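# Insert the steel peg fully into the block's hole

## Task

Push the steel peg completely down into the block's hole without shifting the block more than 1.5 cm from its starting spot at any moment; the peg must stay seated on its own, not merely because a gripper holds it, and the grippers must release it and pull away at the end.

## Robot and tools

Robot: two arms, left_arm and right_arm, each with six joints (waist, shoulder, elbow, wrist pitch, wrist yaw, wrist roll) and a two-finger gripper. The names are labels only; they do not mean left or right in a camera picture.

Frame: all printed gripper poses share one scene frame. Its origin sits on the table surface midway between the arms, +x runs out across the table, +z is up, and left_arm is on the +y side. Each state line reads left_arm: ... | right_arm: ..., giving end_effector_position in metres and end_effector_quat_wxyz. The printed position can be somewhat wrong, worse when the arm is stretched far. end_effector_position is the spot between the finger pads, roughly 1 cm short of the tips. Fingers point along the gripper's +z axis and close along its y axis.

execute_actions: argument actions is a list holding zero or one item. An empty list just reports the state (a look). An item with rows is a motion; an item with only steps is a wait. Optional pictures (true/false) controls whether camera images come back; by default they do. A refused call moves nothing.

Motion layout: rows is a list of 1 to 15 rows; steps is 1 to 15 (default 15), each step lasting 1/30 s. Row k drives step k; if rows run out, the final row repeats. Every row holds exactly 14 numbers, each in [-1, 1], for both arms even if one stays still: left_arm waist, shoulder, elbow, wrist pitch, wrist yaw, wrist roll, opening, then right_arm in the same seven-slot order.

Joint numbers are offsets, not poses. They are measured from the joint angles in the most recent result that printed them (before any such result in the scene, and for later calls within one reply, from where the arm is when the action begins), never from the previous row. Scale: 1.0 equals 1.202 rad for waist, 1.258 shoulder, 1.238 elbow, 2.073 wrist pitch, 2.022 for wrist yaw and for wrist roll. Stated joint ranges (rad): waist -2.618 to 3.054, shoulder 0.000 to 3.142, elbow 0.000 to 3.142, wrist pitch -1.571 to 1.571, wrist yaw -1.571 to 1.571, wrist roll -2.094 to 2.094. Asking for more than 0.036 rad beyond a stated end gets the call refused; true ends may differ by up to 0.036 rad either way, and a target past the true end is clipped to it, reported by a "joint sent to its limit" line (possibly concerning an earlier, still-running action). No such line does not prove there is room left.

Opening is an absolute setting, not an offset: +1 fully open, -1 closed. grip_measured gives the current finger opening on that same scale; Joint positions also lists the pad gap in metres (0.094 when fully open). Readings carry a fixed per-gripper error of up to about 1 mm. To hold something, command an opening below grip_measured; around 0.03 lower grips firmly, a smaller gap grips lighter. Pads push roughly 50-62 N each (less on some grippers, less on parts under about 2 mm), with a brief harder spike on first contact.

Speed: each joint target is kept within a lead of the measured angle per step (waist 0.202, shoulder 0.258, elbow 0.238, wrist pitch 0.573, wrist yaw and roll 0.522 rad), and targets are scaled back if they would put the gripper over 70 mm from its measured spot, so big offsets take several actions. All-zero offsets are not neutral: they pull the arm back to its reference angles, and an arm can sag gradually. To hold position, in a reply's first call send offsets back to the desired angles, then zeros in later calls, adding more if a joint keeps falling short.

Wait: {"steps": n} with n up to 300, counted from the previous result, reply time included. Between calls the arms keep heading for the last target until motion has nearly stopped or a step is HELD; fingers still in motion finish.

Result lines: Joint positions and Joint velocities per arm (six joints in rad, rad/s, then pad gap in m, m/s). "joint command not followed" means the clearance check altered or blocked joint targets on some steps, the rest of the row still ran. HELD marks steps where all or part of the row was not sent. MOTOR HOT appears from 75 °C; at 90 °C that arm is stopped 10 s, and at 100 °C its motors and gripper let go and the arm drops; these appear as OVER-TEMPERATURE FAULT lines. Holding loads heats motors, even during thinking, and heat partly carries into the next scene.

zoom_image: camera is cam_left_wrist or cam_right_wrist (both 504x504); region [x0, y0, x1, y1] in pixels from the image's top-left, no larger than 504 by 504. It magnifies that camera's latest image.

finished_scene: scene is the current scene's number; it ends and grades the scene permanently, and the result tells the next task. Answering without any tool call ends everything.

Avoid: moving the block more than 1.5 cm, dropping or knocking anything off the table, slamming or shoving hard, arms colliding or pressing on each other, and leaving a gripper on the peg. Loose objects may get nudged by outside pushes now and then. Quicker, smooth, low-effort motion is preferred.

Each tool is called by a JSON object that holds its "fn" and its "kwargs".

## Session

{"fn": "execute_actions", "kwargs": {"actions": []}}

Scene clock: 0.00 s of 4600.00 s.
left_arm: end_effector_position=(+0.3485, +0.1899, +0.3482) grip_measured=+1.000 end_effector_quat_wxyz=(+0.676, -0.261, +0.635, -0.266) | right_arm: end_effector_position=(+0.3885, -0.0116, +0.2264) grip_measured=+1.000 end_effector_quat_wxyz=(+0.335, +0.323, +0.872, +0.152)
Joint positions: left_arm=[-1.049  1.09   0.769  0.408 -0.869 -0.699  0.094] | right_arm=[ 0.634  2.246  2.37  -1.095  0.485  1.378  0.094]
Joint velocities: left_arm=[-0.017 -0.007 -0.002 -0.007 -0.051 -0.037  0.   ] | right_arm=[ 0.007  0.017  0.007 -0.037  0.095 -0.037  0.   ]

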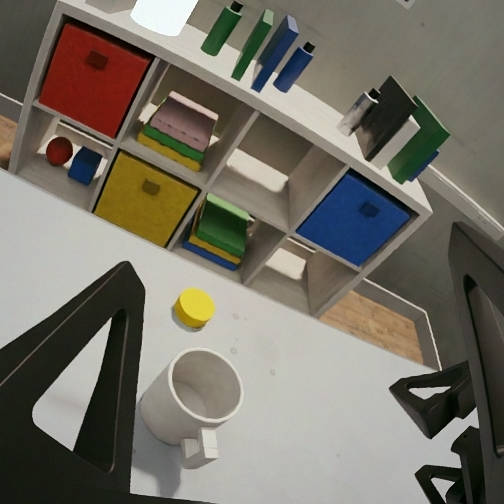

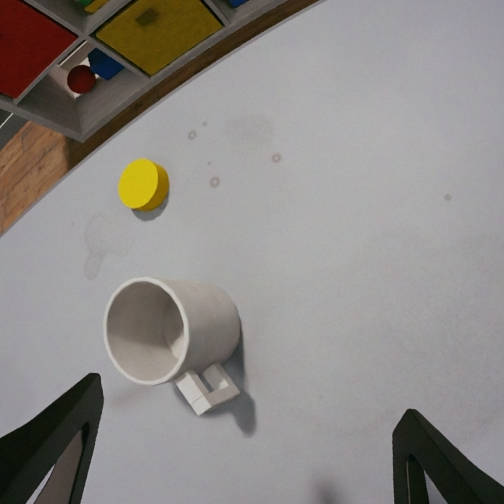

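{"fn": "execute_actions", "kwargs": {"actions": [{"rows":[[0.2,0,0.1,0,0,0,1,-0.2,-0.1,-0.1,0,0,0,1],[0.3,0,0.15,0,0,0,1,-0.3,-0.2,-0.2,0,0,0,1],[0.4,0,0.2,0,0,0,1,-0.4,-0.2,-0.2,0,0,0,1],[0.4,0,0.2,0,0,0,1,-0.4,-0.2,-0.2,0,0,0,1],[0.4,0,0.2,0,0,0,1,-0.4,-0.2,-0.2,0,0,0,1],[0.4,0,0.2,0,0,0,1,-0.4,-0.2,-0.2,0,0,0,1],[0.4,0,0.2,0,0,0,1,-0.4,-0.2,-0.2,0,0,0,1],[0.4,0,0.2,0,0,0,1,-0.4,-0.2,-0.2,0,0,0,1],[0.62,0.087,0.348,-0.776,0.43,0.346,1,-0.527,-0.831,-0.945,-0.05,-0.24,-0.68,1]]}], "pictures": false}}

{"fn": "execute_actions", "kwargs": {"actions": [{"steps":60}]}}

Scene clock: 27.10 s of 4600.00 s.
left_arm: end_effector_position=(+0.4271, +0.3657, +0.3906) grip_measured=+1.000 end_effector_quat_wxyz=(+0.656, -0.152, +0.739, +0.017) | right_arm: end_effector_position=(+0.3610, -0.3075, +0.2582) grip_measured=+1.000 end_effector_quat_wxyz=(+0.280, +0.333, +0.898, +0.070)
Joint positions: left_arm=[-0.314  1.172  1.187 -0.163 -0.346 -0.227  0.094] | right_arm=[ 0.005  1.646  1.747 -1.109  0.166  0.856  0.094]
Joint velocities: left_arm=[ 0.056  0.1   -0.007 -2.103  1.385  0.945  0.   ] | right_arm=[-0.911 -2.171 -2.083 -0.3   -0.637 -2.337  0.   ]
Steps of this call (steps 1 to 90: nothing new was sent; then 23.60 s passed at rest; steps 91 to 105: all 15 steps of this action). Readings (joint positions):
91: left_arm=[-1.022 1.091 0.780 0.399 -0.856 -0.699] | right_arm=[0.623 2.236 2.354 -1.086 0.478 1.378]
92: left_arm=[-0.968 1.098 0.804 0.390 -0.854 -0.699] | right_arm=[0.608 2.211 2.314 -1.077 0.470 1.378]
94: left_arm=[-0.859 1.106 0.872 0.385 -0.854 -0.699] | right_arm=[0.550 2.151 2.236 -1.079 0.463 1.378]
98: left_arm=[-0.621 1.106 0.986 0.400 -0.860 -0.699] | right_arm=[0.379 2.060 2.177 -1.079 0.462 1.378]
105: the state above

Scene clock: 29.10 s of 4600.00 s.
left_arm: end_effector_position=(+0.2833, +0.3243, +0.1908) grip_measured=+1.000 end_effector_quat_wxyz=(+0.185, +0.055, +0.981, -0.006) | right_arm: end_effector_position=(+0.2127, -0.3117, +0.1963) grip_measured=+1.000 end_effector_quat_wxyz=(+0.188, -0.081, +0.979, +0.014)
Joint positions: left_arm=[-0.313  1.195  1.187 -1.19  -0.012 -0.003  0.094] | right_arm=[-0.009  1.206  1.214 -1.198  0.008  0.014  0.094]
Joint velocities: left_arm=[ 0.007  0.012  0.002  0.051  0.022 -0.022  0.   ] | right_arm=[-0.007  0.007  0.007 -0.037 -0.037  0.037  0.   ]
Steps of this call (steps 1 to 45: the robot went on to your last target; steps 46 to 60: nothing new was sent). Readings (joint positions):
1: left_arm=[-0.313 1.175 1.187 -0.237 -0.299 -0.197] | right_arm=[-0.017 1.568 1.675 -1.117 0.147 0.772]
2: left_arm=[-0.313 1.179 1.187 -0.313 -0.257 -0.169] | right_arm=[-0.024 1.487 1.604 -1.125 0.130 0.686]
4: left_arm=[-0.313 1.187 1.187 -0.472 -0.189 -0.124] | right_arm=[-0.016 1.321 1.462 -1.136 0.089 0.505]
8: left_arm=[-0.313 1.195 1.187 -0.802 -0.099 -0.064] | right_arm=[-0.009 1.154 1.260 -1.191 0.039 0.216]
60: the state above
All arms were judged still, so your last target was given up. Only a new action makes them travel on or press farther. Fingers that are still opening or closing keep moving.

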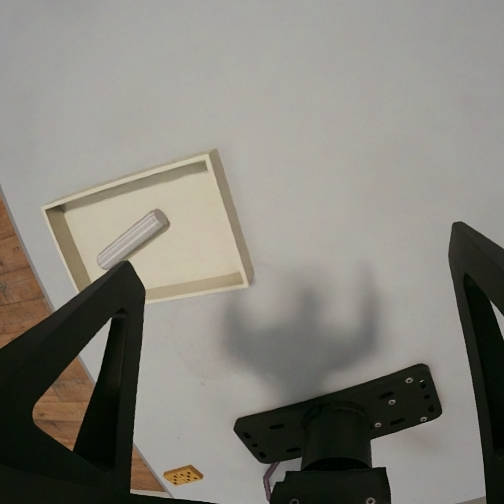

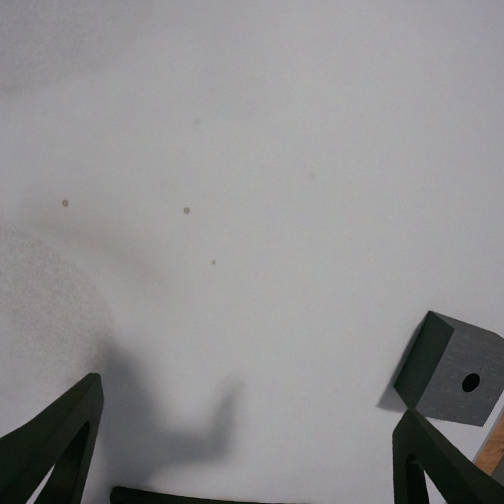

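{"fn": "execute_actions", "kwargs": {"actions": [{"rows":[[0.1,0.03,0.01,-0.01,0,0,1,-0.07,0.03,0.01,-0.01,0,0,1],[0.2,0.06,0.02,-0.03,0,0,1,-0.14,0.06,0.02,-0.03,0,0,1],[0.735,0.203,0.085,-0.104,0.006,0,1,-0.5,0.195,0.055,-0.098,-0.004,-0.007,1]]}], "pictures": false}}

{"fn": "execute_actions", "kwargs": {"actions": [{"steps":30}]}}

Scene clock: 59.57 s of 4600.00 s.
left_arm: end_effector_position=(+0.2004, +0.5288, +0.1411) grip_measured=+1.000 end_effector_quat_wxyz=(-0.004, -0.380, +0.925, +0.006) | right_arm: end_effector_position=(+0.1771, -0.4610, +0.1442) grip_measured=+1.000 end_effector_quat_wxyz=(+0.002, +0.218, +0.976, -0.005)
Joint positions: left_arm=[ 0.583  1.484  1.276 -1.364 -0.014 -0.003  0.094] | right_arm=[-0.618  1.465  1.27  -1.37   0.01   0.009  0.094]
Joint velocities: left_arm=[ 0.115 -0.032  0.002 -0.242 -0.007 -0.037  0.   ] | right_arm=[ 0.022 -0.081  0.007 -0.051  0.022  0.007  0.   ]
Steps of this call (steps 1 to 90: nothing new was sent; then 26.97 s passed at rest; steps 91 to 105: all 15 steps of this action). Readings (joint positions):
91: left_arm=[-0.295 1.198 1.187 -1.191 -0.003 -0.002] | right_arm=[-0.021 1.209 1.214 -1.199 0.002 0.014]
92: left_arm=[-0.244 1.207 1.189 -1.198 0.006 -0.002] | right_arm=[-0.059 1.218 1.216 -1.205 -0.006 0.014]
94: left_arm=[-0.099 1.304 1.247 -1.277 0.007 -0.002] | right_arm=[-0.191 1.308 1.257 -1.272 -0.011 0.011]
98: left_arm=[0.192 1.475 1.276 -1.311 0.007 -0.002] | right_arm=[-0.480 1.478 1.270 -1.311 -0.008 0.009]
105: the state above

Scene clock: 60.57 s of 4600.00 s.
left_arm: end_effector_position=(+0.1967, +0.5229, +0.1421) grip_measured=+1.000 end_effector_quat_wxyz=(-0.014, -0.378, +0.926, +0.001) | right_arm: end_effector_position=(+0.1732, -0.4588, +0.1446) grip_measured=+1.000 end_effector_quat_wxyz=(-0.006, +0.218, +0.976, -0.003)
Joint positions: left_arm=[ 0.578  1.481  1.276 -1.391 -0.012 -0.003  0.094] | right_arm=[-0.618  1.463  1.27  -1.388  0.007  0.009  0.094]
Joint velocities: left_arm=[-0.007 -0.002  0.002  0.022 -0.066  0.022  0.   ] | right_arm=[ 0.007 -0.002 -0.007 -0.022  0.037 -0.037  0.   ]
Steps of this call (steps 1 to 30: the robot went on to your last target). Readings (joint positions):
1: left_arm=[0.583 1.483 1.276 -1.370 -0.014 -0.003] | right_arm=[-0.618 1.463 1.270 -1.374 0.009 0.009]
2: left_arm=[0.580 1.482 1.276 -1.375 -0.013 -0.003] | right_arm=[-0.618 1.463 1.270 -1.378 0.009 0.009]
4: left_arm=[0.578 1.481 1.276 -1.382 -0.012 -0.003] | right_arm=[-0.618 1.463 1.270 -1.382 0.008 0.009]
8: left_arm=[0.578 1.481 1.276 -1.388 -0.012 -0.003] | right_arm=[-0.618 1.463 1.270 -1.385 0.008 0.009]
30: the state above
All arms were judged still, so your last target was given up. Only a new action makes them travel on or press farther. Fingers that are still opening or closing keep moving.

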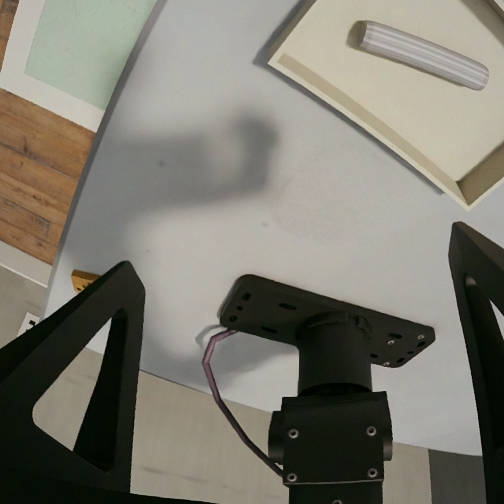

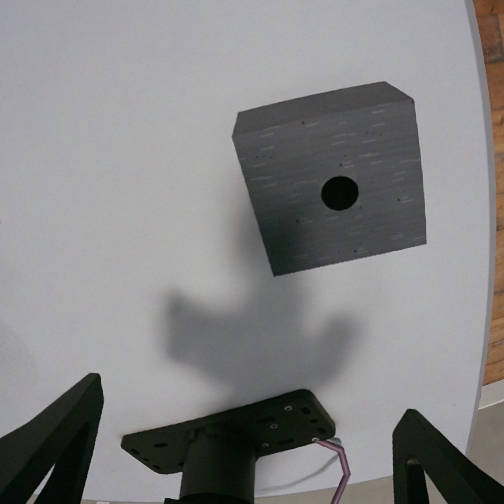

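{"fn": "execute_actions", "kwargs": {"actions": [{"rows":[[-0.03,0.01,-0.01,0.02,0,-0.1,1,0,0,0,0,0,0,1],[-0.06,0.02,-0.02,0.04,0,-0.2,1,0,0,0,0,0,0,1],[-0.09,0.03,-0.03,0.06,0,-0.3,1,0,0,0,0,0,0,1],[-0.12,0.04,-0.04,0.08,0,-0.4,1,0,0,0,0,0,0,1],[-0.15,0.05,-0.05,0.1,0,-0.5,1,0,0,0,0,0,0,1],[-0.18,0.065,-0.06,0.12,0,-0.6,1,0,0,0,0,0,0,1],[-0.21,0.08,-0.07,0.13,0,-0.68,1,0,0,0,0,0,0,1],[-0.235,0.09,-0.08,0.135,0,-0.68,1,0,0,0,0,0,0,1],[-0.25,0.1,-0.09,0.138,0.012,-0.68,0.3,0,0,0,0,0,0,1]]}], "pictures": false}}

{"fn": "execute_actions", "kwargs": {"actions": [{"steps":30}]}}

Scene clock: 72.97 s of 4600.00 s.
left_arm: end_effector_position=(+0.2676, +0.4736, +0.0796) grip_measured=+0.304 end_effector_quat_wxyz=(+0.016, +0.746, -0.665, -0.001) | right_arm: end_effector_position=(+0.1732, -0.4588, +0.1446) grip_measured=+1.000 end_effector_quat_wxyz=(-0.006, +0.218, +0.976, -0.003)
Joint positions: left_arm=[ 0.274  1.617  1.159 -1.143  0.01  -1.217  0.061] | right_arm=[-0.618  1.463  1.27  -1.388  0.007  0.009  0.094]
Joint velocities: left_arm=[ 0.007 -0.007  0.002  0.125 -0.022 -1.092 -0.001] | right_arm=[ 0.002  0.002 -0.012 -0.095  0.007  0.007  0.   ]
Steps of this call (steps 1 to 90: nothing new was sent; then 8.90 s passed at rest; steps 91 to 105: all 15 steps of this action). Readings (joint positions):
91: left_arm=[0.574 1.481 1.275 -1.389 -0.013 -0.035] | right_arm=[-0.618 1.463 1.270 -1.388 0.007 0.009]
92: left_arm=[0.560 1.481 1.271 -1.380 -0.015 -0.102] | right_arm=[-0.618 1.463 1.270 -1.388 0.007 0.009]
94: left_arm=[0.505 1.489 1.257 -1.344 -0.017 -0.295] | right_arm=[-0.618 1.463 1.270 -1.388 0.007 0.009]
98: left_arm=[0.357 1.550 1.211 -1.229 -0.016 -0.696] | right_arm=[-0.618 1.463 1.270 -1.388 0.007 0.009]
105: the state above

Scene clock: 73.97 s of 4600.00 s.
left_arm: end_effector_position=(+0.2727, +0.4761, +0.0795) grip_measured=+0.303 end_effector_quat_wxyz=(+0.006, +0.796, -0.605, +0.003) | right_arm: end_effector_position=(+0.1732, -0.4588, +0.1446) grip_measured=+1.000 end_effector_quat_wxyz=(-0.006, +0.218, +0.976, -0.003)
Joint positions: left_arm=[ 0.274  1.617  1.159 -1.12   0.01  -1.373  0.061] | right_arm=[-0.618  1.463  1.27  -1.388  0.007  0.009  0.094]
Joint velocities: left_arm=[-0.002 -0.017 -0.012 -0.022  0.037  0.022 -0.001] | right_arm=[-0.012  0.012 -0.002 -0.037 -0.022 -0.066  0.   ]
Steps of this call (steps 1 to 30: the robot went on to your last target). Readings (joint positions):
1: left_arm=[0.274 1.617 1.159 -1.138 0.010 -1.248] | right_arm=[-0.618 1.463 1.270 -1.388 0.007 0.009]
2: left_arm=[0.274 1.617 1.159 -1.135 0.010 -1.273] | right_arm=[-0.618 1.463 1.270 -1.388 0.007 0.009]
4: left_arm=[0.274 1.617 1.159 -1.129 0.010 -1.309] | right_arm=[-0.618 1.463 1.270 -1.388 0.007 0.009]
8: left_arm=[0.274 1.617 1.159 -1.124 0.010 -1.347] | right_arm=[-0.618 1.463 1.270 -1.388 0.007 0.009]
30: the state above
All arms were judged still, so your last target was given up. Only a new action makes them travel on or press farther. Fingers that are still opening or closing keep moving.

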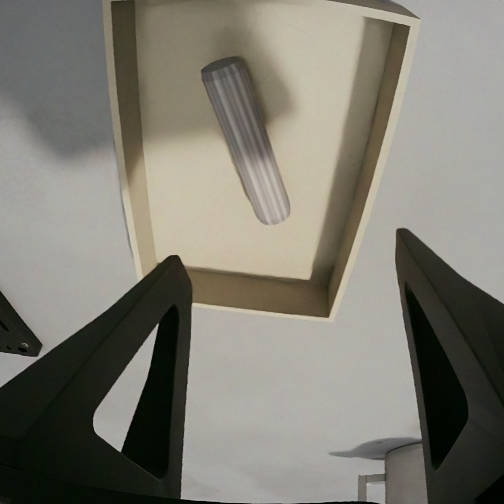

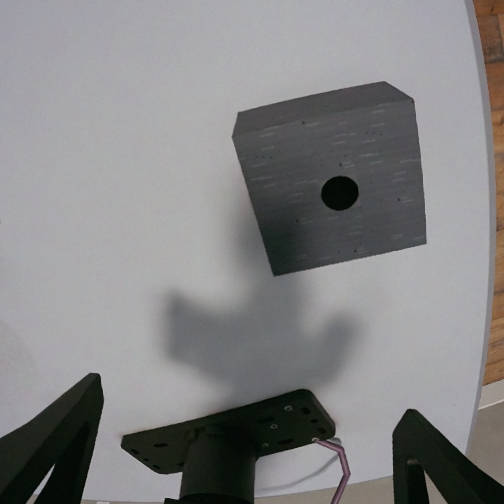

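{"fn": "execute_actions", "kwargs": {"actions": [{"rows":[[0.01,0,-0.02,0.02,0,-0.02,0.2,0,0,0,0,0,0,1],[0.02,0,-0.04,0.04,0,-0.04,0.1,0,0,0,0,0,0,1],[0.03,0.005,-0.06,0.06,0,-0.05,0,0,0,0,0,0,0,1],[0.035,0.01,-0.08,0.075,0,-0.05,0,0,0,0,0,0,0,1],[0.04,0.011,-0.1,0.078,-0.005,-0.055,0,0,0,0,0,0,0,1]]}]}}

Scene clock: 91.37 s of 4600.00 s.
left_arm: end_effector_position=(+0.2613, +0.4833, +0.0461) grip_measured=+0.003 end_effector_quat_wxyz=(+0.006, +0.838, -0.546, +0.003) | right_arm: end_effector_position=(+0.1732, -0.4588, +0.1446) grip_measured=+1.000 end_effector_quat_wxyz=(-0.006, +0.218, +0.976, -0.003)
Joint positions: left_arm=[ 0.318  1.629  1.033 -0.983  0.012 -1.473  0.047] | right_arm=[-0.618  1.463  1.27  -1.388  0.007  0.009  0.094]
Joint velocities: left_arm=[-0.012 -0.017 -0.007  0.095 -0.007 -0.022 -0.   ] | right_arm=[-0.012  0.007 -0.002 -0.022  0.022 -0.022  0.   ]
Steps of this call (steps 1 to 90: nothing new was sent; then 13.90 s passed at rest; steps 91 to 105: all 15 steps of this action). Readings (joint positions):
91: left_arm=[0.275 1.617 1.157 -1.116 0.010 -1.378] | right_arm=[-0.618 1.463 1.270 -1.388 0.007 0.009]
92: left_arm=[0.277 1.617 1.149 -1.104 0.011 -1.391] | right_arm=[-0.618 1.463 1.270 -1.388 0.007 0.009]
94: left_arm=[0.291 1.617 1.114 -1.061 0.012 -1.418] | right_arm=[-0.618 1.463 1.270 -1.388 0.007 0.009]
98: left_arm=[0.317 1.624 1.041 -1.013 0.012 -1.454] | right_arm=[-0.618 1.463 1.270 -1.388 0.007 0.009]
105: the state above

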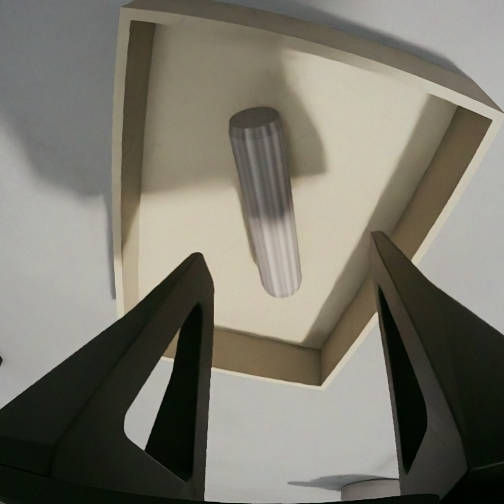

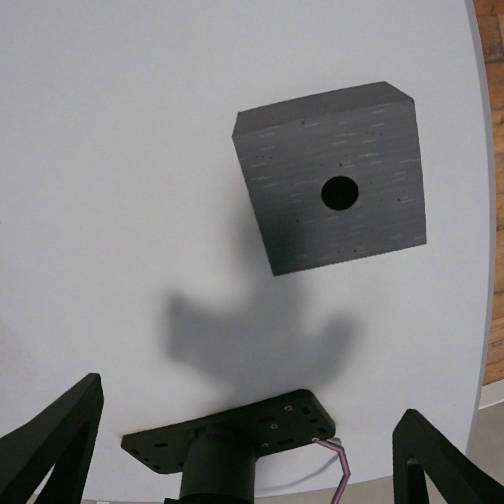

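{"fn": "execute_actions", "kwargs": {"actions": [{"rows":[[0.015,0,-0.01,0.015,0,0,-0.1,0,0,0,0,0,0,1],[0.03,0,-0.02,0.03,0,0.01,-0.1,0,0,0,0,0,0,1],[0.04,0.005,-0.03,0.04,0,0.02,-0.1,0,0,0,0,0,0,1],[0.04,0.01,-0.04,0.05,0,0.02,-0.1,0,0,0,0,0,0,1],[0.04,0.013,-0.055,0.06,0,0.02,-0.1,0,0,0,0,0,0,1],[0.04,0.016,-0.07,0.062,-0.008,0.02,-0.1,0,0,0,0,0,0,1]]}]}}

Scene clock: 101.77 s of 4600.00 s.
left_arm: end_effector_position=(+0.2515, +0.4910, +0.0226) grip_measured=-0.097 end_effector_quat_wxyz=(+0.003, +0.840, -0.542, +0.005) | right_arm: end_effector_position=(+0.1732, -0.4588, +0.1446) grip_measured=+1.000 end_effector_quat_wxyz=(-0.006, +0.218, +0.976, -0.003)
Joint positions: left_arm=[ 0.362  1.644  0.948 -0.877  0.012 -1.44   0.042] | right_arm=[-0.618  1.463  1.27  -1.388  0.007  0.009  0.094]
Joint velocities: left_arm=[ 0.002 -0.002 -0.002  0.051 -0.007  0.051  0.001] | right_arm=[ 0.002  0.007  0.002  0.037  0.095 -0.037  0.   ]
Steps of this call (steps 1 to 15: the robot went on to your last target; steps 16 to 90: nothing new was sent; then 6.90 s passed at rest; steps 91 to 105: all 15 steps of this action). Readings (joint positions):
91: left_arm=[0.319 1.629 1.033 -0.972 0.012 -1.478] | right_arm=[-0.618 1.463 1.270 -1.388 0.007 0.009]
92: left_arm=[0.324 1.629 1.031 -0.966 0.013 -1.475] | right_arm=[-0.618 1.463 1.270 -1.388 0.007 0.009]
94: left_arm=[0.344 1.629 1.015 -0.941 0.014 -1.462] | right_arm=[-0.618 1.463 1.270 -1.388 0.007 0.009]
98: left_arm=[0.362 1.633 0.962 -0.897 0.012 -1.448] | right_arm=[-0.618 1.463 1.270 -1.388 0.007 0.009]
105: the state above

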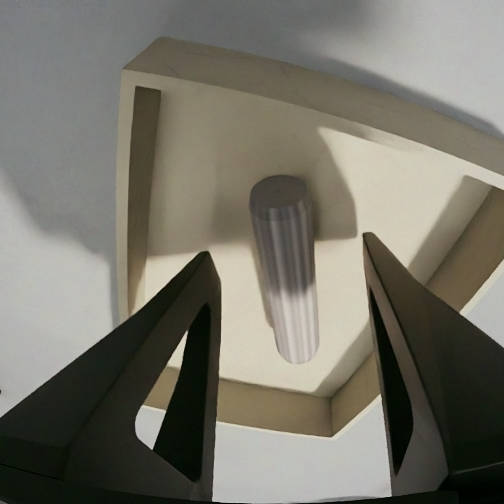

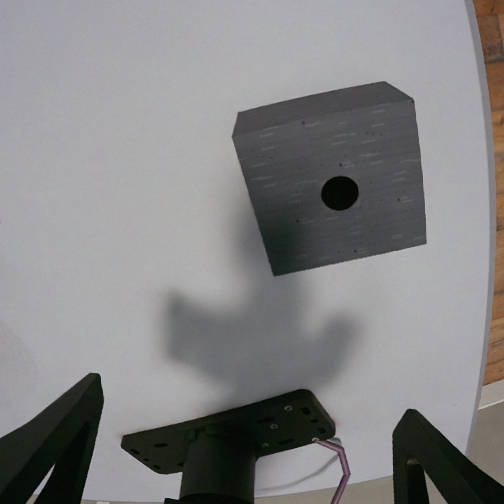

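{"fn": "execute_actions", "kwargs": {"actions": [{"rows":[[0,0.012,-0.021,0.021,0,0,-0.1,0,0,0,0,0,0,1],[0,0.012,-0.021,0.021,0,0,-0.1,0,0,0,0,0,0,1],[0,0.012,-0.021,0.021,0,0,-0.2,0,0,0,0,0,0,1],[0,0.012,-0.021,0.021,0,0,-0.3,0,0,0,0,0,0,1],[0,0.012,-0.021,0.021,0,0,-0.4,0,0,0,0,0,0,1],[0,0.012,-0.021,0.021,0,0,-0.45,0,0,0,0,0,0,1],[0,0.012,-0.021,0.021,0,0,-0.5,0,0,0,0,0,0,1],[0,0.012,-0.021,0.021,0,0,-0.55,0,0,0,0,0,0,1],[0,0.012,-0.021,0.021,0,0,-0.6,0,0,0,0,0,0,1],[0,0.012,-0.021,0.021,0,0,-0.63,0,0,0,0,0,0,1],[0,0.012,-0.021,0.021,0,0,-0.66,0,0,0,0,0,0,1],[0,0.012,-0.021,0.021,0,0,-0.7,0,0,0,0,0,0,1]]}]}}

Scene clock: 112.13 s of 4600.00 s.
left_arm: end_effector_position=(+0.2511, +0.4907, +0.0182) grip_measured=-0.686 end_effector_quat_wxyz=(-0.000, +0.840, -0.543, +0.007) | right_arm: end_effector_position=(+0.1732, -0.4588, +0.1446) grip_measured=+1.000 end_effector_quat_wxyz=(-0.006, +0.218, +0.976, -0.003)
Joint positions: left_arm=[ 0.362  1.644  0.928 -0.85   0.012 -1.438  0.015] | right_arm=[-0.618  1.463  1.27  -1.388  0.007  0.009  0.094]
Joint velocities: left_arm=[-0.012 -0.002 -0.032 -0.007 -0.037 -0.022 -0.   ] | right_arm=[ 0.007 -0.007  0.002 -0.007  0.051  0.037  0.   ]
Steps of this call (steps 1 to 15: the robot went on to your last target; steps 16 to 90: nothing new was sent; then 6.87 s passed at rest; steps 91 to 105: all 15 steps of this action). Readings (joint positions):
91: left_arm=[0.362 1.644 0.946 -0.865 0.012 -1.438] | right_arm=[-0.618 1.463 1.270 -1.388 0.007 0.009]
92: left_arm=[0.362 1.644 0.942 -0.860 0.012 -1.438] | right_arm=[-0.618 1.463 1.270 -1.388 0.007 0.009]
94: left_arm=[0.362 1.644 0.933 -0.855 0.012 -1.438] | right_arm=[-0.618 1.463 1.270 -1.388 0.007 0.009]
98: left_arm=[0.362 1.644 0.928 -0.853 0.012 -1.438] | right_arm=[-0.618 1.463 1.270 -1.388 0.007 0.009]
105: the state above

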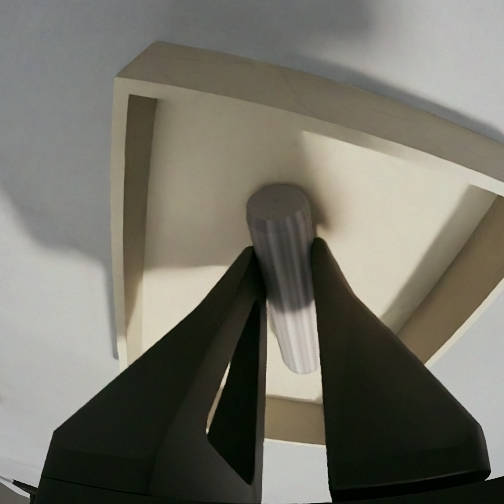

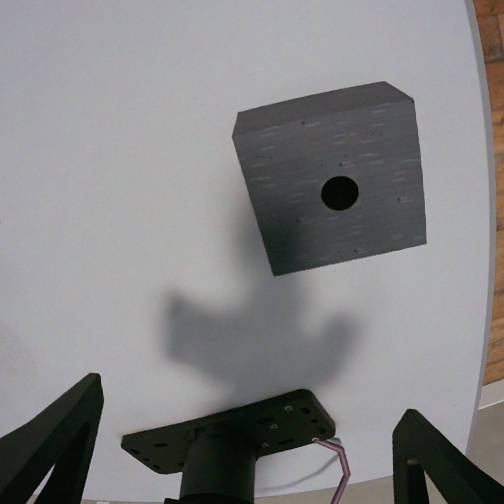

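{"fn": "execute_actions", "kwargs": {"actions": [{"rows":[[0,-0.005,0.02,-0.02,0,0,-0.73,0.05,0,0,0.1,0,0.05,0.8],[0,-0.005,0.05,-0.04,0,0,-0.73,0.1,0,0,0.2,0,0.1,0.6],[0,-0.005,0.08,-0.06,0,0,-0.73,0.15,0,0,0.3,0,0.15,0.4],[0,-0.005,0.12,-0.085,0,0,-0.73,0.2,0,0,0.4,0,0.2,0.2],[0,0,0.16,-0.11,0,0,-0.73,0.25,0,0,0.5,0,0.25,0],[0,0,0.2,-0.13,0,0,-0.73,0.3,0,0,0.6,0,0.3,0],[0,0,0.24,-0.15,0,0,-0.73,0.35,0,0,0.7,0,0.35,0],[0,0,0.28,-0.17,0,-0.02,-0.73,0.4,0,0,0.7,0,0.4,0],[0,0.01,0.32,-0.19,0,-0.04,-0.73,0.45,0,0,0.7,0,0.45,0],[-0.03,0.01,0.36,-0.21,0,-0.06,-0.73,0.5,0,0,0.7,0,0.5,0],[-0.07,0.02,0.4,-0.23,0,-0.09,-0.73,0.55,0,0,0.7,0,0.55,0],[-0.12,0.02,0.44,-0.25,0,-0.12,-0.73,0.6,0,0,0.7,0,0.6,0],[-0.5,0.028,0.48,-0.27,-0.008,-0.18,-0.73,0.7,0,-0.2,0.8,0,0.775,0]]}], "pictures": false}}

{"fn": "execute_actions", "kwargs": {"actions": [{"steps":20}]}}

Scene clock: 138.70 s of 4600.00 s.
left_arm: end_effector_position=(+0.3361, +0.4654, +0.1533) grip_measured=-0.701 end_effector_quat_wxyz=(-0.060, +0.840, -0.538, +0.038) | right_arm: end_effector_position=(+0.3904, -0.2870, +0.2219) grip_measured=+0.002 end_effector_quat_wxyz=(+0.410, +0.285, +0.841, +0.207)
Joint positions: left_arm=[ 0.145  1.663  1.493 -1.26  -0.014 -1.66   0.014] | right_arm=[-0.02   1.447  1.147 -0.317  0.021  0.81   0.047]
Joint velocities: left_arm=[-2.039  0.012  0.608 -0.359  0.051 -0.916 -0.001] | right_arm=[ 1.702 -0.002 -1.228  2.689 -0.022  2.264  0.   ]
Steps of this call (steps 1 to 15: the robot went on to your last target; steps 16 to 90: nothing new was sent; then 23.07 s passed at rest; steps 91 to 105: all 15 steps of this action). Readings (joint positions):
91: left_arm=[0.362 1.644 0.928 -0.852 0.012 -1.438] | right_arm=[-0.611 1.463 1.270 -1.370 0.010 0.024]
92: left_arm=[0.362 1.644 0.934 -0.863 0.012 -1.438] | right_arm=[-0.589 1.463 1.270 -1.319 0.015 0.056]
94: left_arm=[0.362 1.644 0.971 -0.916 0.012 -1.438] | right_arm=[-0.519 1.463 1.270 -1.175 0.017 0.126]
98: left_arm=[0.362 1.650 1.155 -1.051 0.012 -1.444] | right_arm=[-0.350 1.463 1.270 -0.901 0.018 0.334]
105: the state above

Scene clock: 139.37 s of 4600.00 s.
left_arm: end_effector_position=(+0.3298, +0.3356, +0.1509) grip_measured=-0.701 end_effector_quat_wxyz=(+0.001, +0.766, -0.642, +0.011) | right_arm: end_effector_position=(+0.3986, -0.1580, +0.2888) grip_measured=+0.002 end_effector_quat_wxyz=(+0.353, +0.412, +0.644, +0.539)
Joint positions: left_arm=[-0.243  1.682  1.514 -1.387  0.014 -1.795  0.014] | right_arm=[ 0.232  1.476  1.036  0.269 -0.002  1.56   0.047]
Joint velocities: left_arm=[ 0.002 -0.022 -0.002 -0.095  0.007 -0.037  0.   ] | right_arm=[-0.007 -0.007 -0.007  0.007  0.007  0.051 -0.001]
Steps of this call (steps 1 to 20: the robot went on to your last target). Readings (joint positions):
1: left_arm=[0.072 1.663 1.508 -1.273 -0.013 -1.688] | right_arm=[0.039 1.452 1.110 -0.232 0.019 0.888]
2: left_arm=[-0.004 1.663 1.514 -1.285 -0.011 -1.709] | right_arm=[0.096 1.460 1.083 -0.155 0.017 0.968]
4: left_arm=[-0.152 1.668 1.514 -1.311 -0.004 -1.741] | right_arm=[0.192 1.474 1.046 -0.013 0.007 1.163]
8: left_arm=[-0.270 1.682 1.514 -1.354 0.026 -1.773] | right_arm=[0.236 1.476 1.036 0.156 -0.007 1.405]
20: the state above

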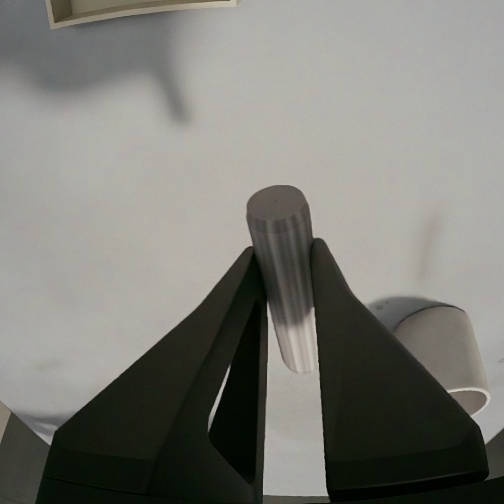

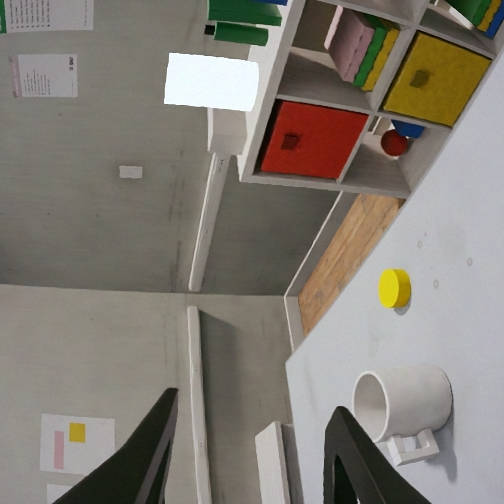

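{"fn": "execute_actions", "kwargs": {"actions": [{"rows":[[-0.03,0,0,-0.01,-0.01,0,-0.73,0.04,0,-0.02,0.1,0,0.005,0],[-0.06,0,0,-0.01,-0.01,0,-0.73,0.08,0,-0.04,0.2,0,0.005,0],[-0.1,0,0,-0.01,-0.01,0,-0.73,0.12,0.02,-0.07,0.3,0,0.005,0],[-0.14,0,0,-0.01,-0.01,0,-0.73,0.16,0.04,-0.1,0.4,0,0.005,0],[-0.19,0,0,-0.01,-0.01,0,-0.73,0.2,0.06,-0.13,0.5,0,0.005,0],[-0.24,0,0,-0.01,-0.01,0,-0.73,0.24,0.08,-0.16,0.52,0,0.005,0],[-0.29,0,0,-0.01,-0.01,0,-0.73,0.28,0.1,-0.19,0.52,0,0.005,0],[-0.34,0,0,-0.01,-0.01,0,-0.73,0.32,0.12,-0.22,0.52,0,0.005,0],[-0.39,0,0,-0.01,-0.01,0,-0.73,0.36,0.15,-0.25,0.52,0,0.005,0],[-0.44,0,0,-0.01,-0.01,0,-0.73,0.4,0.18,-0.28,0.52,0,0.005,0],[-0.48,0,0,-0.01,-0.01,0,-0.73,0.44,0.21,-0.31,0.52,0,0.005,0],[-0.52,0,0,-0.01,-0.01,0,-0.73,0.47,0.24,-0.34,0.52,0,0.005,0],[-0.55,0,0,-0.01,-0.01,0,-0.73,0.5,0.27,-0.37,0.52,0,0.005,0],[-0.57,0,0,-0.01,-0.01,0,-0.73,0.515,0.29,-0.4,0.52,0,0.005,0],[-0.584,0,0,-0.01,-0.01,0,-0.73,0.527,0.311,-0.417,0.52,0,0.005,0]]}], "pictures": false}}

{"fn": "execute_actions", "kwargs": {"actions": [{"steps":25}]}}

Scene clock: 153.37 s of 4600.00 s.
left_arm: end_effector_position=(+0.2536, +0.1504, +0.1509) grip_measured=-0.702 end_effector_quat_wxyz=(-0.001, -0.511, +0.860, -0.008) | right_arm: end_effector_position=(+0.2134, +0.0424, +0.2074) grip_measured=+0.002 end_effector_quat_wxyz=(+0.212, +0.188, +0.637, +0.717)
Joint positions: left_arm=[-0.919  1.682  1.514 -1.388  0.006 -1.797  0.014] | right_arm=[ 0.805  1.78   0.632  1.267 -0.003  1.572  0.047]
Joint velocities: left_arm=[-0.857  0.012 -0.002 -0.007  0.022  0.022  0.   ] | right_arm=[ 0.769  1.009 -1.028  0.505 -0.095  0.037  0.001]
Steps of this call (steps 1 to 30: the robot went on to your last target; steps 31 to 90: nothing new was sent; then 10.50 s passed at rest; steps 91 to 105: all 15 steps of this action). Readings (joint positions):
91: left_arm=[-0.247 1.682 1.514 -1.388 0.012 -1.797] | right_arm=[0.236 1.477 1.032 0.301 0.001 1.572]
92: left_arm=[-0.257 1.682 1.514 -1.388 0.007 -1.797] | right_arm=[0.251 1.478 1.021 0.362 0.006 1.572]
94: left_arm=[-0.312 1.682 1.514 -1.388 -0.004 -1.797] | right_arm=[0.317 1.487 0.984 0.568 0.014 1.572]
98: left_arm=[-0.538 1.682 1.514 -1.388 -0.009 -1.797] | right_arm=[0.529 1.554 0.869 1.022 0.010 1.572]
105: the state above

Scene clock: 154.20 s of 4600.00 s.
left_arm: end_effector_position=(+0.2460, +0.1421, +0.1509) grip_measured=-0.702 end_effector_quat_wxyz=(-0.003, -0.496, +0.868, -0.009) | right_arm: end_effector_position=(+0.1784, +0.0424, +0.1413) grip_measured=+0.002 end_effector_quat_wxyz=(+0.176, +0.179, +0.687, +0.682)
Joint positions: left_arm=[-0.952  1.682  1.514 -1.388  0.012 -1.797  0.014] | right_arm=[ 0.867  1.879  0.521  1.35  -0.007  1.572  0.047]
Joint velocities: left_arm=[-0.007  0.002 -0.002  0.007  0.022 -0.037 -0.001] | right_arm=[ 0.012 -0.007 -0.022 -0.066  0.037 -0.095  0.   ]
Steps of this call (steps 1 to 25: the robot went on to your last target). Readings (joint positions):
1: left_arm=[-0.941 1.682 1.514 -1.388 0.009 -1.797] | right_arm=[0.830 1.814 0.597 1.279 -0.003 1.572]
2: left_arm=[-0.954 1.682 1.514 -1.388 0.012 -1.797] | right_arm=[0.850 1.844 0.566 1.284 -0.006 1.572]
4: left_arm=[-0.956 1.682 1.514 -1.388 0.012 -1.797] | right_arm=[0.867 1.881 0.528 1.284 -0.009 1.572]
8: left_arm=[-0.952 1.682 1.514 -1.388 0.012 -1.797] | right_arm=[0.867 1.883 0.521 1.311 -0.008 1.572]
25: the state above

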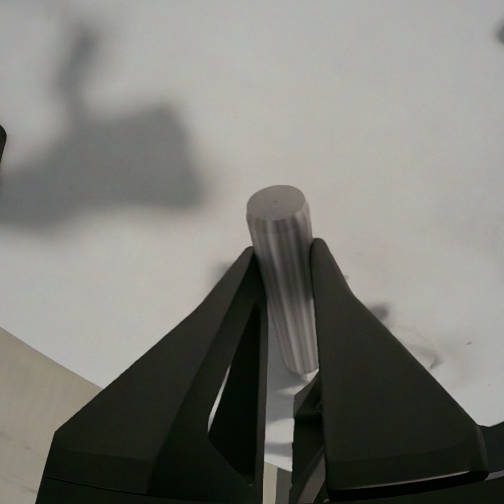

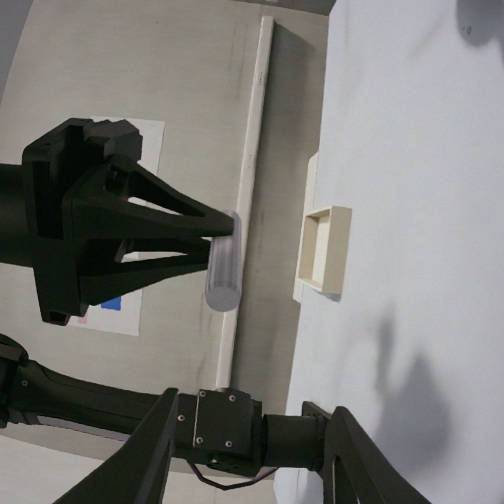

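{"fn": "execute_actions", "kwargs": {"actions": [{"rows":[[0,0,0,-0.01,-0.01,0,-0.73,-0.005,0.01,0.03,-0.015,0,0,0],[0,0,0,-0.01,-0.01,0,-0.73,-0.01,0.02,0.06,-0.03,0,0,0],[0,0,0,-0.01,-0.01,0,-0.73,-0.01,0.03,0.09,-0.04,0,0,0],[0,0,0,-0.01,-0.01,0,-0.73,-0.01,0.045,0.12,-0.05,0,0,0],[0,0,0,-0.01,-0.01,0,-0.73,-0.01,0.06,0.15,-0.056,0,0,0],[0,0,0,-0.015,-0.012,0,-0.73,-0.012,0.07,0.178,-0.056,0.006,0,0]]}]}}

Scene clock: 165.30 s of 4600.00 s.
left_arm: end_effector_position=(+0.2450, +0.1442, +0.1508) grip_measured=-0.702 end_effector_quat_wxyz=(-0.002, -0.497, +0.868, -0.004) | right_arm: end_effector_position=(+0.2038, +0.0812, +0.1637) grip_measured=+0.002 end_effector_quat_wxyz=(+0.184, +0.177, +0.669, +0.698)
Joint positions: left_arm=[-0.952  1.682  1.514 -1.397  0.007 -1.797  0.014] | right_arm=[ 0.863  1.95   0.723  1.269 -0.003  1.572  0.047]
Joint velocities: left_arm=[ 0.017 -0.007 -0.022 -0.11   0.007 -0.007 -0.   ] | right_arm=[-0.007  0.007  0.007 -0.095  0.022 -0.007 -0.   ]
Steps of this call (steps 1 to 15: the robot went on to your last target; steps 16 to 90: nothing new was sent; then 7.60 s passed at rest; steps 91 to 105: all 15 steps of this action). Readings (joint positions):
91: left_arm=[-0.952 1.682 1.514 -1.388 0.012 -1.797] | right_arm=[0.867 1.879 0.522 1.350 -0.007 1.572]
92: left_arm=[-0.952 1.682 1.514 -1.388 0.011 -1.797] | right_arm=[0.867 1.881 0.530 1.343 -0.007 1.572]
94: left_arm=[-0.952 1.682 1.514 -1.388 0.011 -1.797] | right_arm=[0.867 1.898 0.579 1.320 -0.007 1.572]
98: left_arm=[-0.952 1.682 1.514 -1.392 0.009 -1.797] | right_arm=[0.865 1.949 0.709 1.286 -0.006 1.572]
105: the state above

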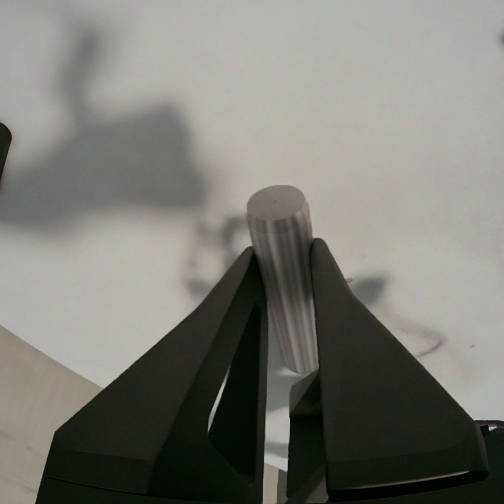

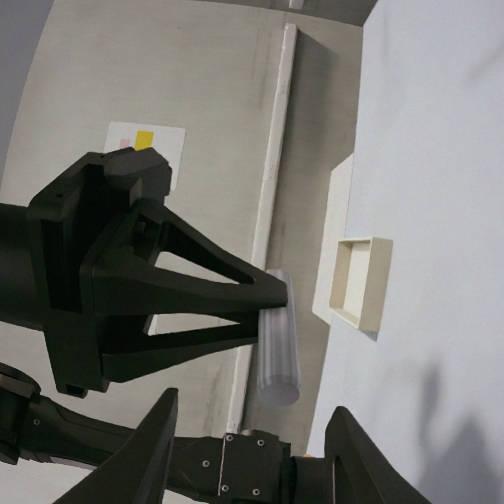

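{"fn": "execute_actions", "kwargs": {"actions": [{"rows":[[0,0,0,0,0,0,-0.73,0.01,0.01,0.01,-0.025,0,0,0],[0,0,0,0,0,0,-0.73,0.018,0.02,0.03,-0.035,0,0,0],[0,0,0,0,0,0,-0.73,0.018,0.03,0.05,-0.045,0,0,0],[0,0,0,0,0,0,-0.73,0.018,0.04,0.07,-0.055,0,0,0],[0,0,0,0,0,0,-0.73,0.018,0.05,0.09,-0.06,0,0,0],[0,0,0,0,0,0,-0.73,0.018,0.06,0.11,-0.065,0,0,0],[0,0,0,0,0,0,-0.73,0.018,0.071,0.132,-0.066,0,0,0]]}], "pictures": false}}

{"fn": "execute_actions", "kwargs": {"actions": [{"steps":12}]}}

Scene clock: 186.07 s of 4600.00 s.
left_arm: end_effector_position=(+0.2449, +0.1443, +0.1508) grip_measured=-0.702 end_effector_quat_wxyz=(-0.002, -0.497, +0.868, -0.004) | right_arm: end_effector_position=(+0.2135, +0.1123, +0.1564) grip_measured=+0.002 end_effector_quat_wxyz=(+0.176, +0.176, +0.683, +0.687)
Joint positions: left_arm=[-0.952  1.682  1.514 -1.398  0.007 -1.797  0.014] | right_arm=[ 0.876  2.025  0.864  1.167 -0.002  1.572  0.047]
Joint velocities: left_arm=[ 0.007  0.007  0.002 -0.022 -0.051  0.007 -0.   ] | right_arm=[-0.007 -0.002 -0.002 -0.051  0.007  0.066 -0.001]
Steps of this call (steps 1 to 15: the robot went on to your last target; steps 16 to 90: nothing new was sent; then 17.27 s passed at rest; steps 91 to 105: all 15 steps of this action). Readings (joint positions):
91: left_arm=[-0.952 1.682 1.514 -1.398 0.007 -1.797] | right_arm=[0.863 1.950 0.723 1.261 -0.003 1.572]
92: left_arm=[-0.952 1.682 1.514 -1.398 0.007 -1.797] | right_arm=[0.864 1.950 0.725 1.255 -0.002 1.572]
94: left_arm=[-0.952 1.682 1.514 -1.398 0.007 -1.797] | right_arm=[0.869 1.963 0.748 1.236 -0.002 1.572]
98: left_arm=[-0.952 1.682 1.514 -1.398 0.007 -1.797] | right_arm=[0.876 2.015 0.841 1.191 -0.002 1.572]
105: the state above

Scene clock: 186.47 s of 4600.00 s.
left_arm: end_effector_position=(+0.2449, +0.1443, +0.1508) grip_measured=-0.702 end_effector_quat_wxyz=(-0.002, -0.497, +0.868, -0.004) | right_arm: end_effector_position=(+0.2135, +0.1123, +0.1549) grip_measured=+0.002 end_effector_quat_wxyz=(+0.176, +0.177, +0.685, +0.685)
Joint positions: left_arm=[-0.952  1.682  1.514 -1.398  0.007 -1.797  0.014] | right_arm=[ 0.876  2.025  0.864  1.161 -0.002  1.572  0.047]
Joint velocities: left_arm=[-0.002 -0.007 -0.027 -0.007 -0.007  0.037  0.   ] | right_arm=[-0.017  0.007 -0.012 -0.037  0.051 -0.051 -0.001]
Steps of this call (steps 1 to 12: the robot went on to your last target). Readings (joint positions):
1: left_arm=[-0.952 1.682 1.514 -1.398 0.007 -1.797] | right_arm=[0.876 2.025 0.864 1.166 -0.002 1.572]
2: left_arm=[-0.952 1.682 1.514 -1.398 0.007 -1.797] | right_arm=[0.876 2.025 0.864 1.165 -0.002 1.572]
4: left_arm=[-0.952 1.682 1.514 -1.398 0.007 -1.797] | right_arm=[0.876 2.025 0.864 1.163 -0.002 1.572]
8: left_arm=[-0.952 1.682 1.514 -1.398 0.007 -1.797] | right_arm=[0.876 2.025 0.864 1.162 -0.002 1.572]
12: the state above

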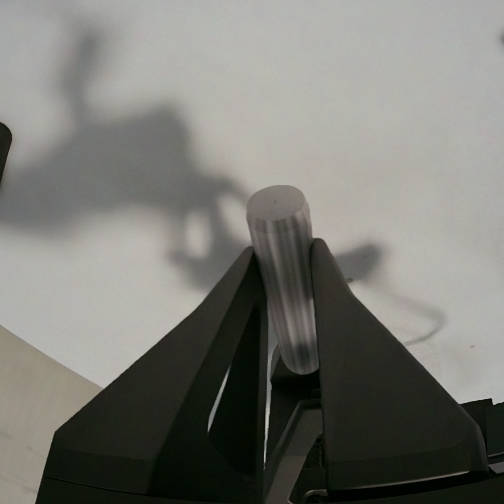

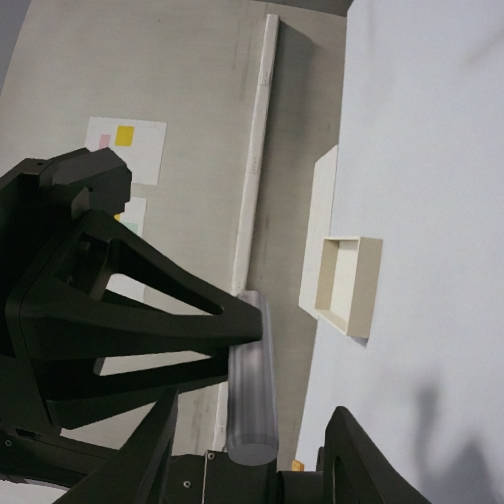

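{"fn": "execute_actions", "kwargs": {"actions": [{"rows":[[0,0,0,0,0,-0.012,-0.73,0.012,0.01,0.036,-0.023,0,0,-0.3],[0,0,0,0,0,-0.012,-0.73,0.012,0.01,0.036,-0.023,0,0,-0.55]]}]}}

Scene clock: 194.63 s of 4600.00 s.
left_arm: end_effector_position=(+0.2449, +0.1443, +0.1508) grip_measured=-0.702 end_effector_quat_wxyz=(-0.002, -0.504, +0.864, -0.003) | right_arm: end_effector_position=(+0.2134, +0.1163, +0.1567) grip_measured=-0.548 end_effector_quat_wxyz=(+0.174, +0.176, +0.686, +0.684)
Joint positions: left_arm=[-0.952  1.682  1.514 -1.398  0.007 -1.815  0.014] | right_arm=[ 0.88   2.025  0.881  1.14  -0.002  1.572  0.021]
Joint velocities: left_arm=[ 0.002 -0.002  0.002 -0.022 -0.037 -0.022 -0.002] | right_arm=[-0.007  0.002 -0.007 -0.022 -0.022  0.051 -0.001]
Steps of this call (steps 1 to 15: the robot went on to your last target; steps 16 to 90: nothing new was sent; then 4.67 s passed at rest; steps 91 to 105: all 15 steps of this action). Readings (joint positions):
91: left_arm=[-0.952 1.682 1.514 -1.398 0.007 -1.800] | right_arm=[0.876 2.025 0.867 1.157 -0.002 1.572]
92: left_arm=[-0.952 1.682 1.514 -1.398 0.007 -1.803] | right_arm=[0.877 2.025 0.872 1.152 -0.002 1.572]
94: left_arm=[-0.952 1.682 1.514 -1.398 0.007 -1.807] | right_arm=[0.879 2.025 0.880 1.147 -0.002 1.572]
98: left_arm=[-0.952 1.682 1.514 -1.398 0.007 -1.812] | right_arm=[0.880 2.025 0.881 1.140 -0.002 1.572]
105: the state above

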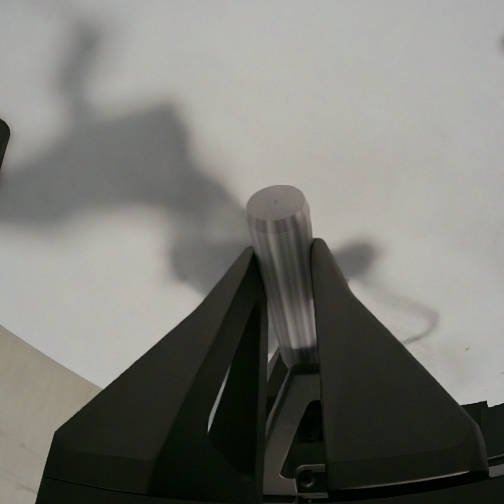

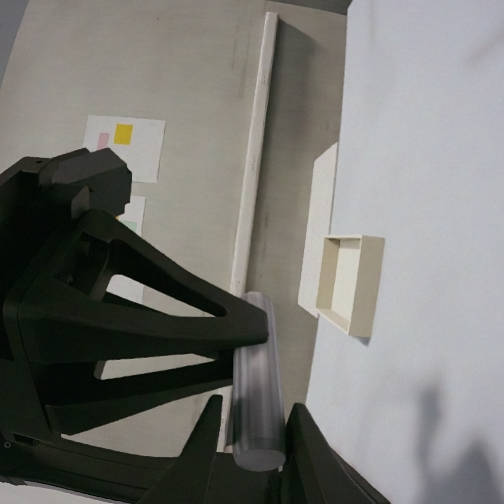

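{"fn": "execute_actions", "kwargs": {"actions": [{"rows":[[0,0,0,0,0,0,-0.73,0.013,0.023,0.04,-0.012,0,0,-0.5]]}]}}

Scene clock: 199.90 s of 4600.00 s.
left_arm: end_effector_position=(+0.2449, +0.1443, +0.1508) grip_measured=-0.702 end_effector_quat_wxyz=(-0.002, -0.505, +0.863, -0.003) | right_arm: end_effector_position=(+0.2131, +0.1223, +0.1578) grip_measured=-0.502 end_effector_quat_wxyz=(+0.173, +0.173, +0.685, +0.686)
Joint positions: left_arm=[-0.952  1.682  1.514 -1.398  0.007 -1.815  0.014] | right_arm=[ 0.886  2.04   0.905  1.138 -0.002  1.572  0.023]
Joint velocities: left_arm=[ 0.027 -0.017 -0.012 -0.051 -0.066  0.081 -0.001] | right_arm=[-0.002  0.012 -0.002 -0.007  0.022  0.051  0.001]
Steps of this call (steps 1 to 15: the robot went on to your last target; steps 16 to 90: nothing new was sent; then 1.77 s passed at rest; steps 91 to 105: all 15 steps of this action). Readings (joint positions):
91: left_arm=[-0.952 1.682 1.514 -1.398 0.007 -1.815] | right_arm=[0.880 2.028 0.885 1.140 -0.002 1.572]
92: left_arm=[-0.952 1.682 1.514 -1.398 0.007 -1.815] | right_arm=[0.882 2.032 0.893 1.140 -0.002 1.572]
94: left_arm=[-0.952 1.682 1.514 -1.398 0.007 -1.815] | right_arm=[0.884 2.038 0.903 1.138 -0.002 1.572]
98: left_arm=[-0.952 1.682 1.514 -1.398 0.007 -1.815] | right_arm=[0.886 2.040 0.905 1.138 -0.002 1.572]
105: the state above

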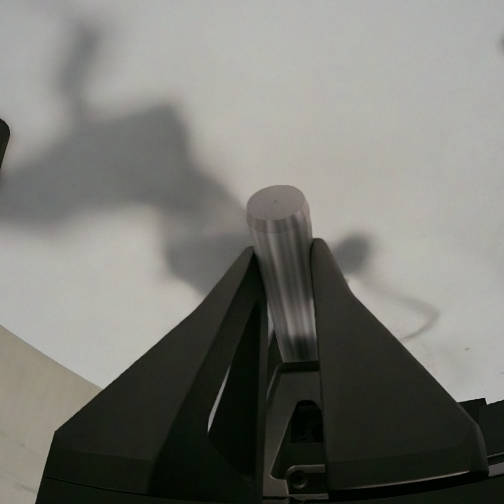

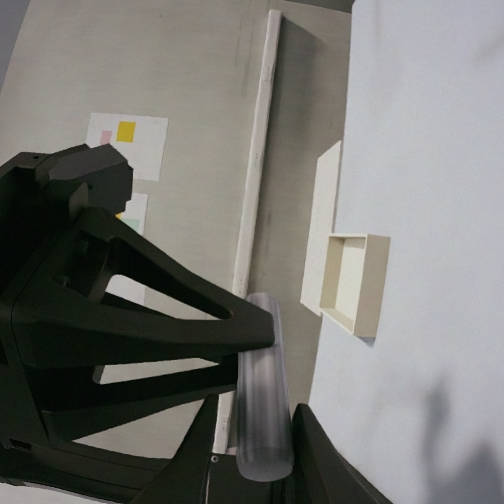

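{"fn": "execute_actions", "kwargs": {"actions": [{"rows":[[0,0,0,0,0,0,-0.73,0,0,0,-0.017,0,0,-0.5],[0,0,0,0,0,0,-0.73,0,0,0,-0.017,0,0,-0.5],[0,0,0,0,0,0,-0.73,0,0,0,-0.017,0,0,-0.53],[0,0,0,0,0,0,-0.73,0,0,0,-0.017,0,0,-0.56],[0,0,0,0,0,0,-0.73,0,0,0,-0.017,0,0,-0.6],[0,0,0,0,0,0,-0.73,0,0,0,-0.017,0,0,-0.63],[0,0,0,0,0,0,-0.73,0,0,0,-0.017,0,0,-0.66],[0,0,0,0,0,0,-0.73,0,0,0,-0.017,0,0,-0.69],[0,0,0,0,0,0,-0.73,0,0,0,-0.017,0,0,-0.73]]}], "pictures": false}}

Scene clock: 207.83 s of 4600.00 s.
left_arm: end_effector_position=(+0.2448, +0.1442, +0.1508) grip_measured=-0.702 end_effector_quat_wxyz=(-0.003, -0.505, +0.863, -0.004) | right_arm: end_effector_position=(+0.2131, +0.1223, +0.1552) grip_measured=-0.693 end_effector_quat_wxyz=(+0.172, +0.174, +0.688, +0.683)
Joint positions: left_arm=[-0.952  1.682  1.514 -1.398  0.007 -1.815  0.014] | right_arm=[ 0.886  2.04   0.905  1.127 -0.002  1.572  0.014]
Joint velocities: left_arm=[ 0.012  0.002 -0.017 -0.066  0.066 -0.051 -0.   ] | right_arm=[-0.002 -0.007 -0.012 -0.051  0.022  0.037  0.   ]
Steps of this call (steps 1 to 15: the robot went on to your last target; steps 16 to 90: nothing new was sent; then 4.43 s passed at rest; steps 91 to 105: all 15 steps of this action). Readings (joint positions):
91: left_arm=[-0.952 1.682 1.514 -1.398 0.007 -1.815] | right_arm=[0.886 2.040 0.905 1.136 -0.002 1.572]
92: left_arm=[-0.952 1.682 1.514 -1.398 0.007 -1.815] | right_arm=[0.886 2.040 0.905 1.136 -0.002 1.572]
94: left_arm=[-0.952 1.682 1.514 -1.398 0.007 -1.815] | right_arm=[0.886 2.040 0.905 1.134 -0.002 1.572]
98: left_arm=[-0.952 1.682 1.514 -1.398 0.007 -1.815] | right_arm=[0.886 2.040 0.905 1.127 -0.002 1.572]
105: the state above

{"fn": "execute_actions", "kwargs": {"actions": [{"rows":[[0,0,0,0,0,0,-0.6,0,0,0,0,0,0,-0.73],[0,0,0,0,0,0,-0.3,0,0,0,0,0,0,-0.73],[0,0,0,0,0,0,0,0,0,0,0,0,0,-0.73],[0,0,0,0,0,0,0.2,0,0,0,0,0,0,-0.73],[0,0,0,0,0,0,0.2,0,0,0,0,0,0,-0.73],[0,0,0,0,0,0,0.2,0,0,0,0,0,0,-0.73],[0.03,-0.02,0.01,0,0,0,0.2,0,0,0,0,0,0,-0.73],[0.06,-0.04,0.02,0,0,0,0.2,0,0,0,0,0,0,-0.73],[0.1,-0.06,0.03,0,0,0,0.2,0,0,0,0,0,0,-0.73],[0.15,-0.08,0.04,0,0,0,0.2,0,0,0,0,0,0,-0.73],[0.2,-0.1,0.04,0,0,0,0.2,0,0,0,0,0,0,-0.73],[0.7,-0.12,0.04,0,0,0,0.2,0,0,0,0,0,0,-0.73]]}], "pictures": false}}

{"fn": "execute_actions", "kwargs": {"actions": [{"rows":[[0.3,0,0,0,0,0,0.2,-0.03,-0.03,0,-0.03,0,0,-0.73],[0.3,0,0,0,0,0,0.2,-0.06,-0.06,0,-0.06,0,0,-0.73],[0.3,0,0,0,0,0,0.2,-0.1,-0.1,0,-0.1,0,0,-0.73],[0.3,-0.2,-0.2,0,0,0.5,0.2,-0.7,-0.33,0.45,-0.7,0,-0.777,-0.73]]}], "pictures": false}}

{"fn": "execute_actions", "kwargs": {"actions": [{"steps":25}]}}

Scene clock: 220.87 s of 4600.00 s.
left_arm: end_effector_position=(+0.3093, +0.2430, +0.1887) grip_measured=+0.197 end_effector_quat_wxyz=(+0.023, -0.664, +0.744, -0.071) | right_arm: end_effector_position=(+0.2131, +0.1223, +0.1548) grip_measured=-0.693 end_effector_quat_wxyz=(+0.172, +0.174, +0.689, +0.682)
Joint positions: left_arm=[-0.55   1.573  1.54  -1.39   0.025 -1.815  0.056] | right_arm=[ 0.886  2.04   0.905  1.126 -0.002  1.572  0.014]
Joint velocities: left_arm=[ 2.156 -0.452  0.193  0.11  -0.095  0.007  0.001] | right_arm=[-0.007 -0.022  0.002 -0.007 -0.007  0.066  0.   ]
Steps of this call (steps 1 to 15: the robot went on to your last target; steps 16 to 90: nothing new was sent; then 9.53 s passed at rest; steps 91 to 105: all 15 steps of this action). Readings (joint positions):
91: left_arm=[-0.952 1.682 1.514 -1.398 0.007 -1.815] | right_arm=[0.886 2.040 0.905 1.128 -0.002 1.572]
92: left_arm=[-0.952 1.682 1.514 -1.398 0.007 -1.815] | right_arm=[0.886 2.040 0.905 1.128 -0.002 1.572]
94: left_arm=[-0.952 1.682 1.514 -1.398 0.007 -1.815] | right_arm=[0.886 2.040 0.905 1.126 -0.002 1.572]
98: left_arm=[-0.938 1.680 1.514 -1.398 0.013 -1.815] | right_arm=[0.886 2.040 0.905 1.126 -0.002 1.572]
105: the state above

Scene clock: 221.37 s of 4600.00 s.
left_arm: end_effector_position=(+0.2620, +0.3524, +0.1785) grip_measured=+0.197 end_effector_quat_wxyz=(+0.054, -0.448, +0.892, -0.037) | right_arm: end_effector_position=(+0.3984, -0.0341, +0.3240) grip_measured=-0.693 end_effector_quat_wxyz=(+0.470, +0.117, +0.728, +0.485)
Joint positions: left_arm=[-0.183  1.33   1.289 -1.399  0.019 -0.921  0.056] | right_arm=[ 0.434  1.693  1.314  0.293 -0.019  0.959  0.014]
Joint velocities: left_arm=[-0.007 -0.017  0.002  0.037 -0.022  0.769  0.   ] | right_arm=[-1.292 -0.462  1.36  -2.044 -0.095 -1.927  0.   ]
Steps of this call (steps 1 to 15: all 15 steps of this action). Readings (joint positions):
1: left_arm=[-0.472 1.564 1.543 -1.388 0.025 -1.815] | right_arm=[0.883 2.037 0.905 1.117 -0.004 1.572]
2: left_arm=[-0.395 1.562 1.544 -1.386 0.025 -1.815] | right_arm=[0.875 2.028 0.905 1.094 -0.008 1.572]
4: left_arm=[-0.252 1.538 1.500 -1.351 0.023 -1.734] | right_arm=[0.834 1.985 0.915 0.991 -0.019 1.533]
8: left_arm=[-0.172 1.362 1.292 -1.388 0.012 -1.336] | right_arm=[0.707 1.871 1.025 0.738 -0.019 1.350]
15: the state above

Scene clock: 222.20 s of 4600.00 s.
left_arm: end_effector_position=(+0.2620, +0.3523, +0.1785) grip_measured=+0.197 end_effector_quat_wxyz=(+0.056, -0.398, +0.915, -0.034) | right_arm: end_effector_position=(+0.4461, -0.2445, +0.2763) grip_measured=-0.692 end_effector_quat_wxyz=(+0.505, -0.089, +0.857, +0.060)
Joint positions: left_arm=[-0.183  1.33   1.289 -1.399  0.019 -0.811  0.056] | right_arm=[ 0.038  1.629  1.445 -0.32   0.005  0.018  0.014]
Joint velocities: left_arm=[-0.002  0.002 -0.007 -0.037 -0.007 -0.051 -0.001] | right_arm=[-0.012 -0.002  0.007 -0.066 -0.022 -0.051  0.   ]
Steps of this call (steps 1 to 25: the robot went on to your last target). Readings (joint positions):
1: left_arm=[-0.183 1.330 1.289 -1.399 0.019 -0.898] | right_arm=[0.386 1.678 1.356 0.225 -0.019 0.889]
2: left_arm=[-0.183 1.330 1.289 -1.399 0.019 -0.881] | right_arm=[0.335 1.662 1.388 0.163 -0.018 0.820]
4: left_arm=[-0.183 1.330 1.289 -1.399 0.019 -0.855] | right_arm=[0.230 1.636 1.424 0.063 -0.014 0.685]
8: left_arm=[-0.183 1.330 1.289 -1.399 0.019 -0.829] | right_arm=[0.050 1.623 1.445 -0.123 0.006 0.345]
25: the state above

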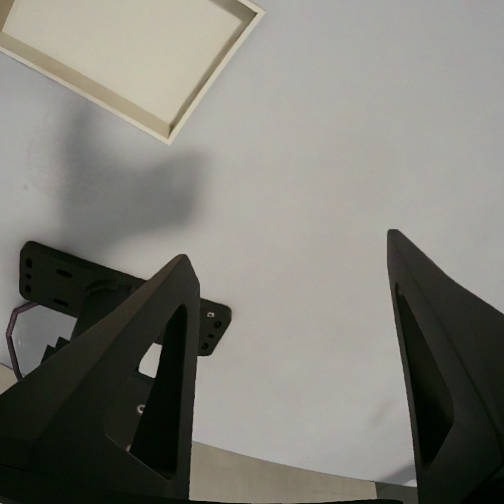

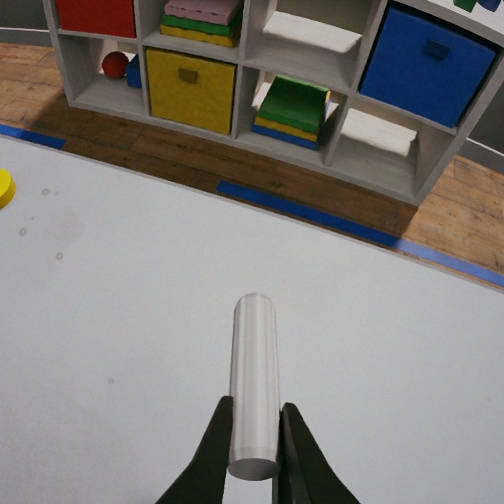

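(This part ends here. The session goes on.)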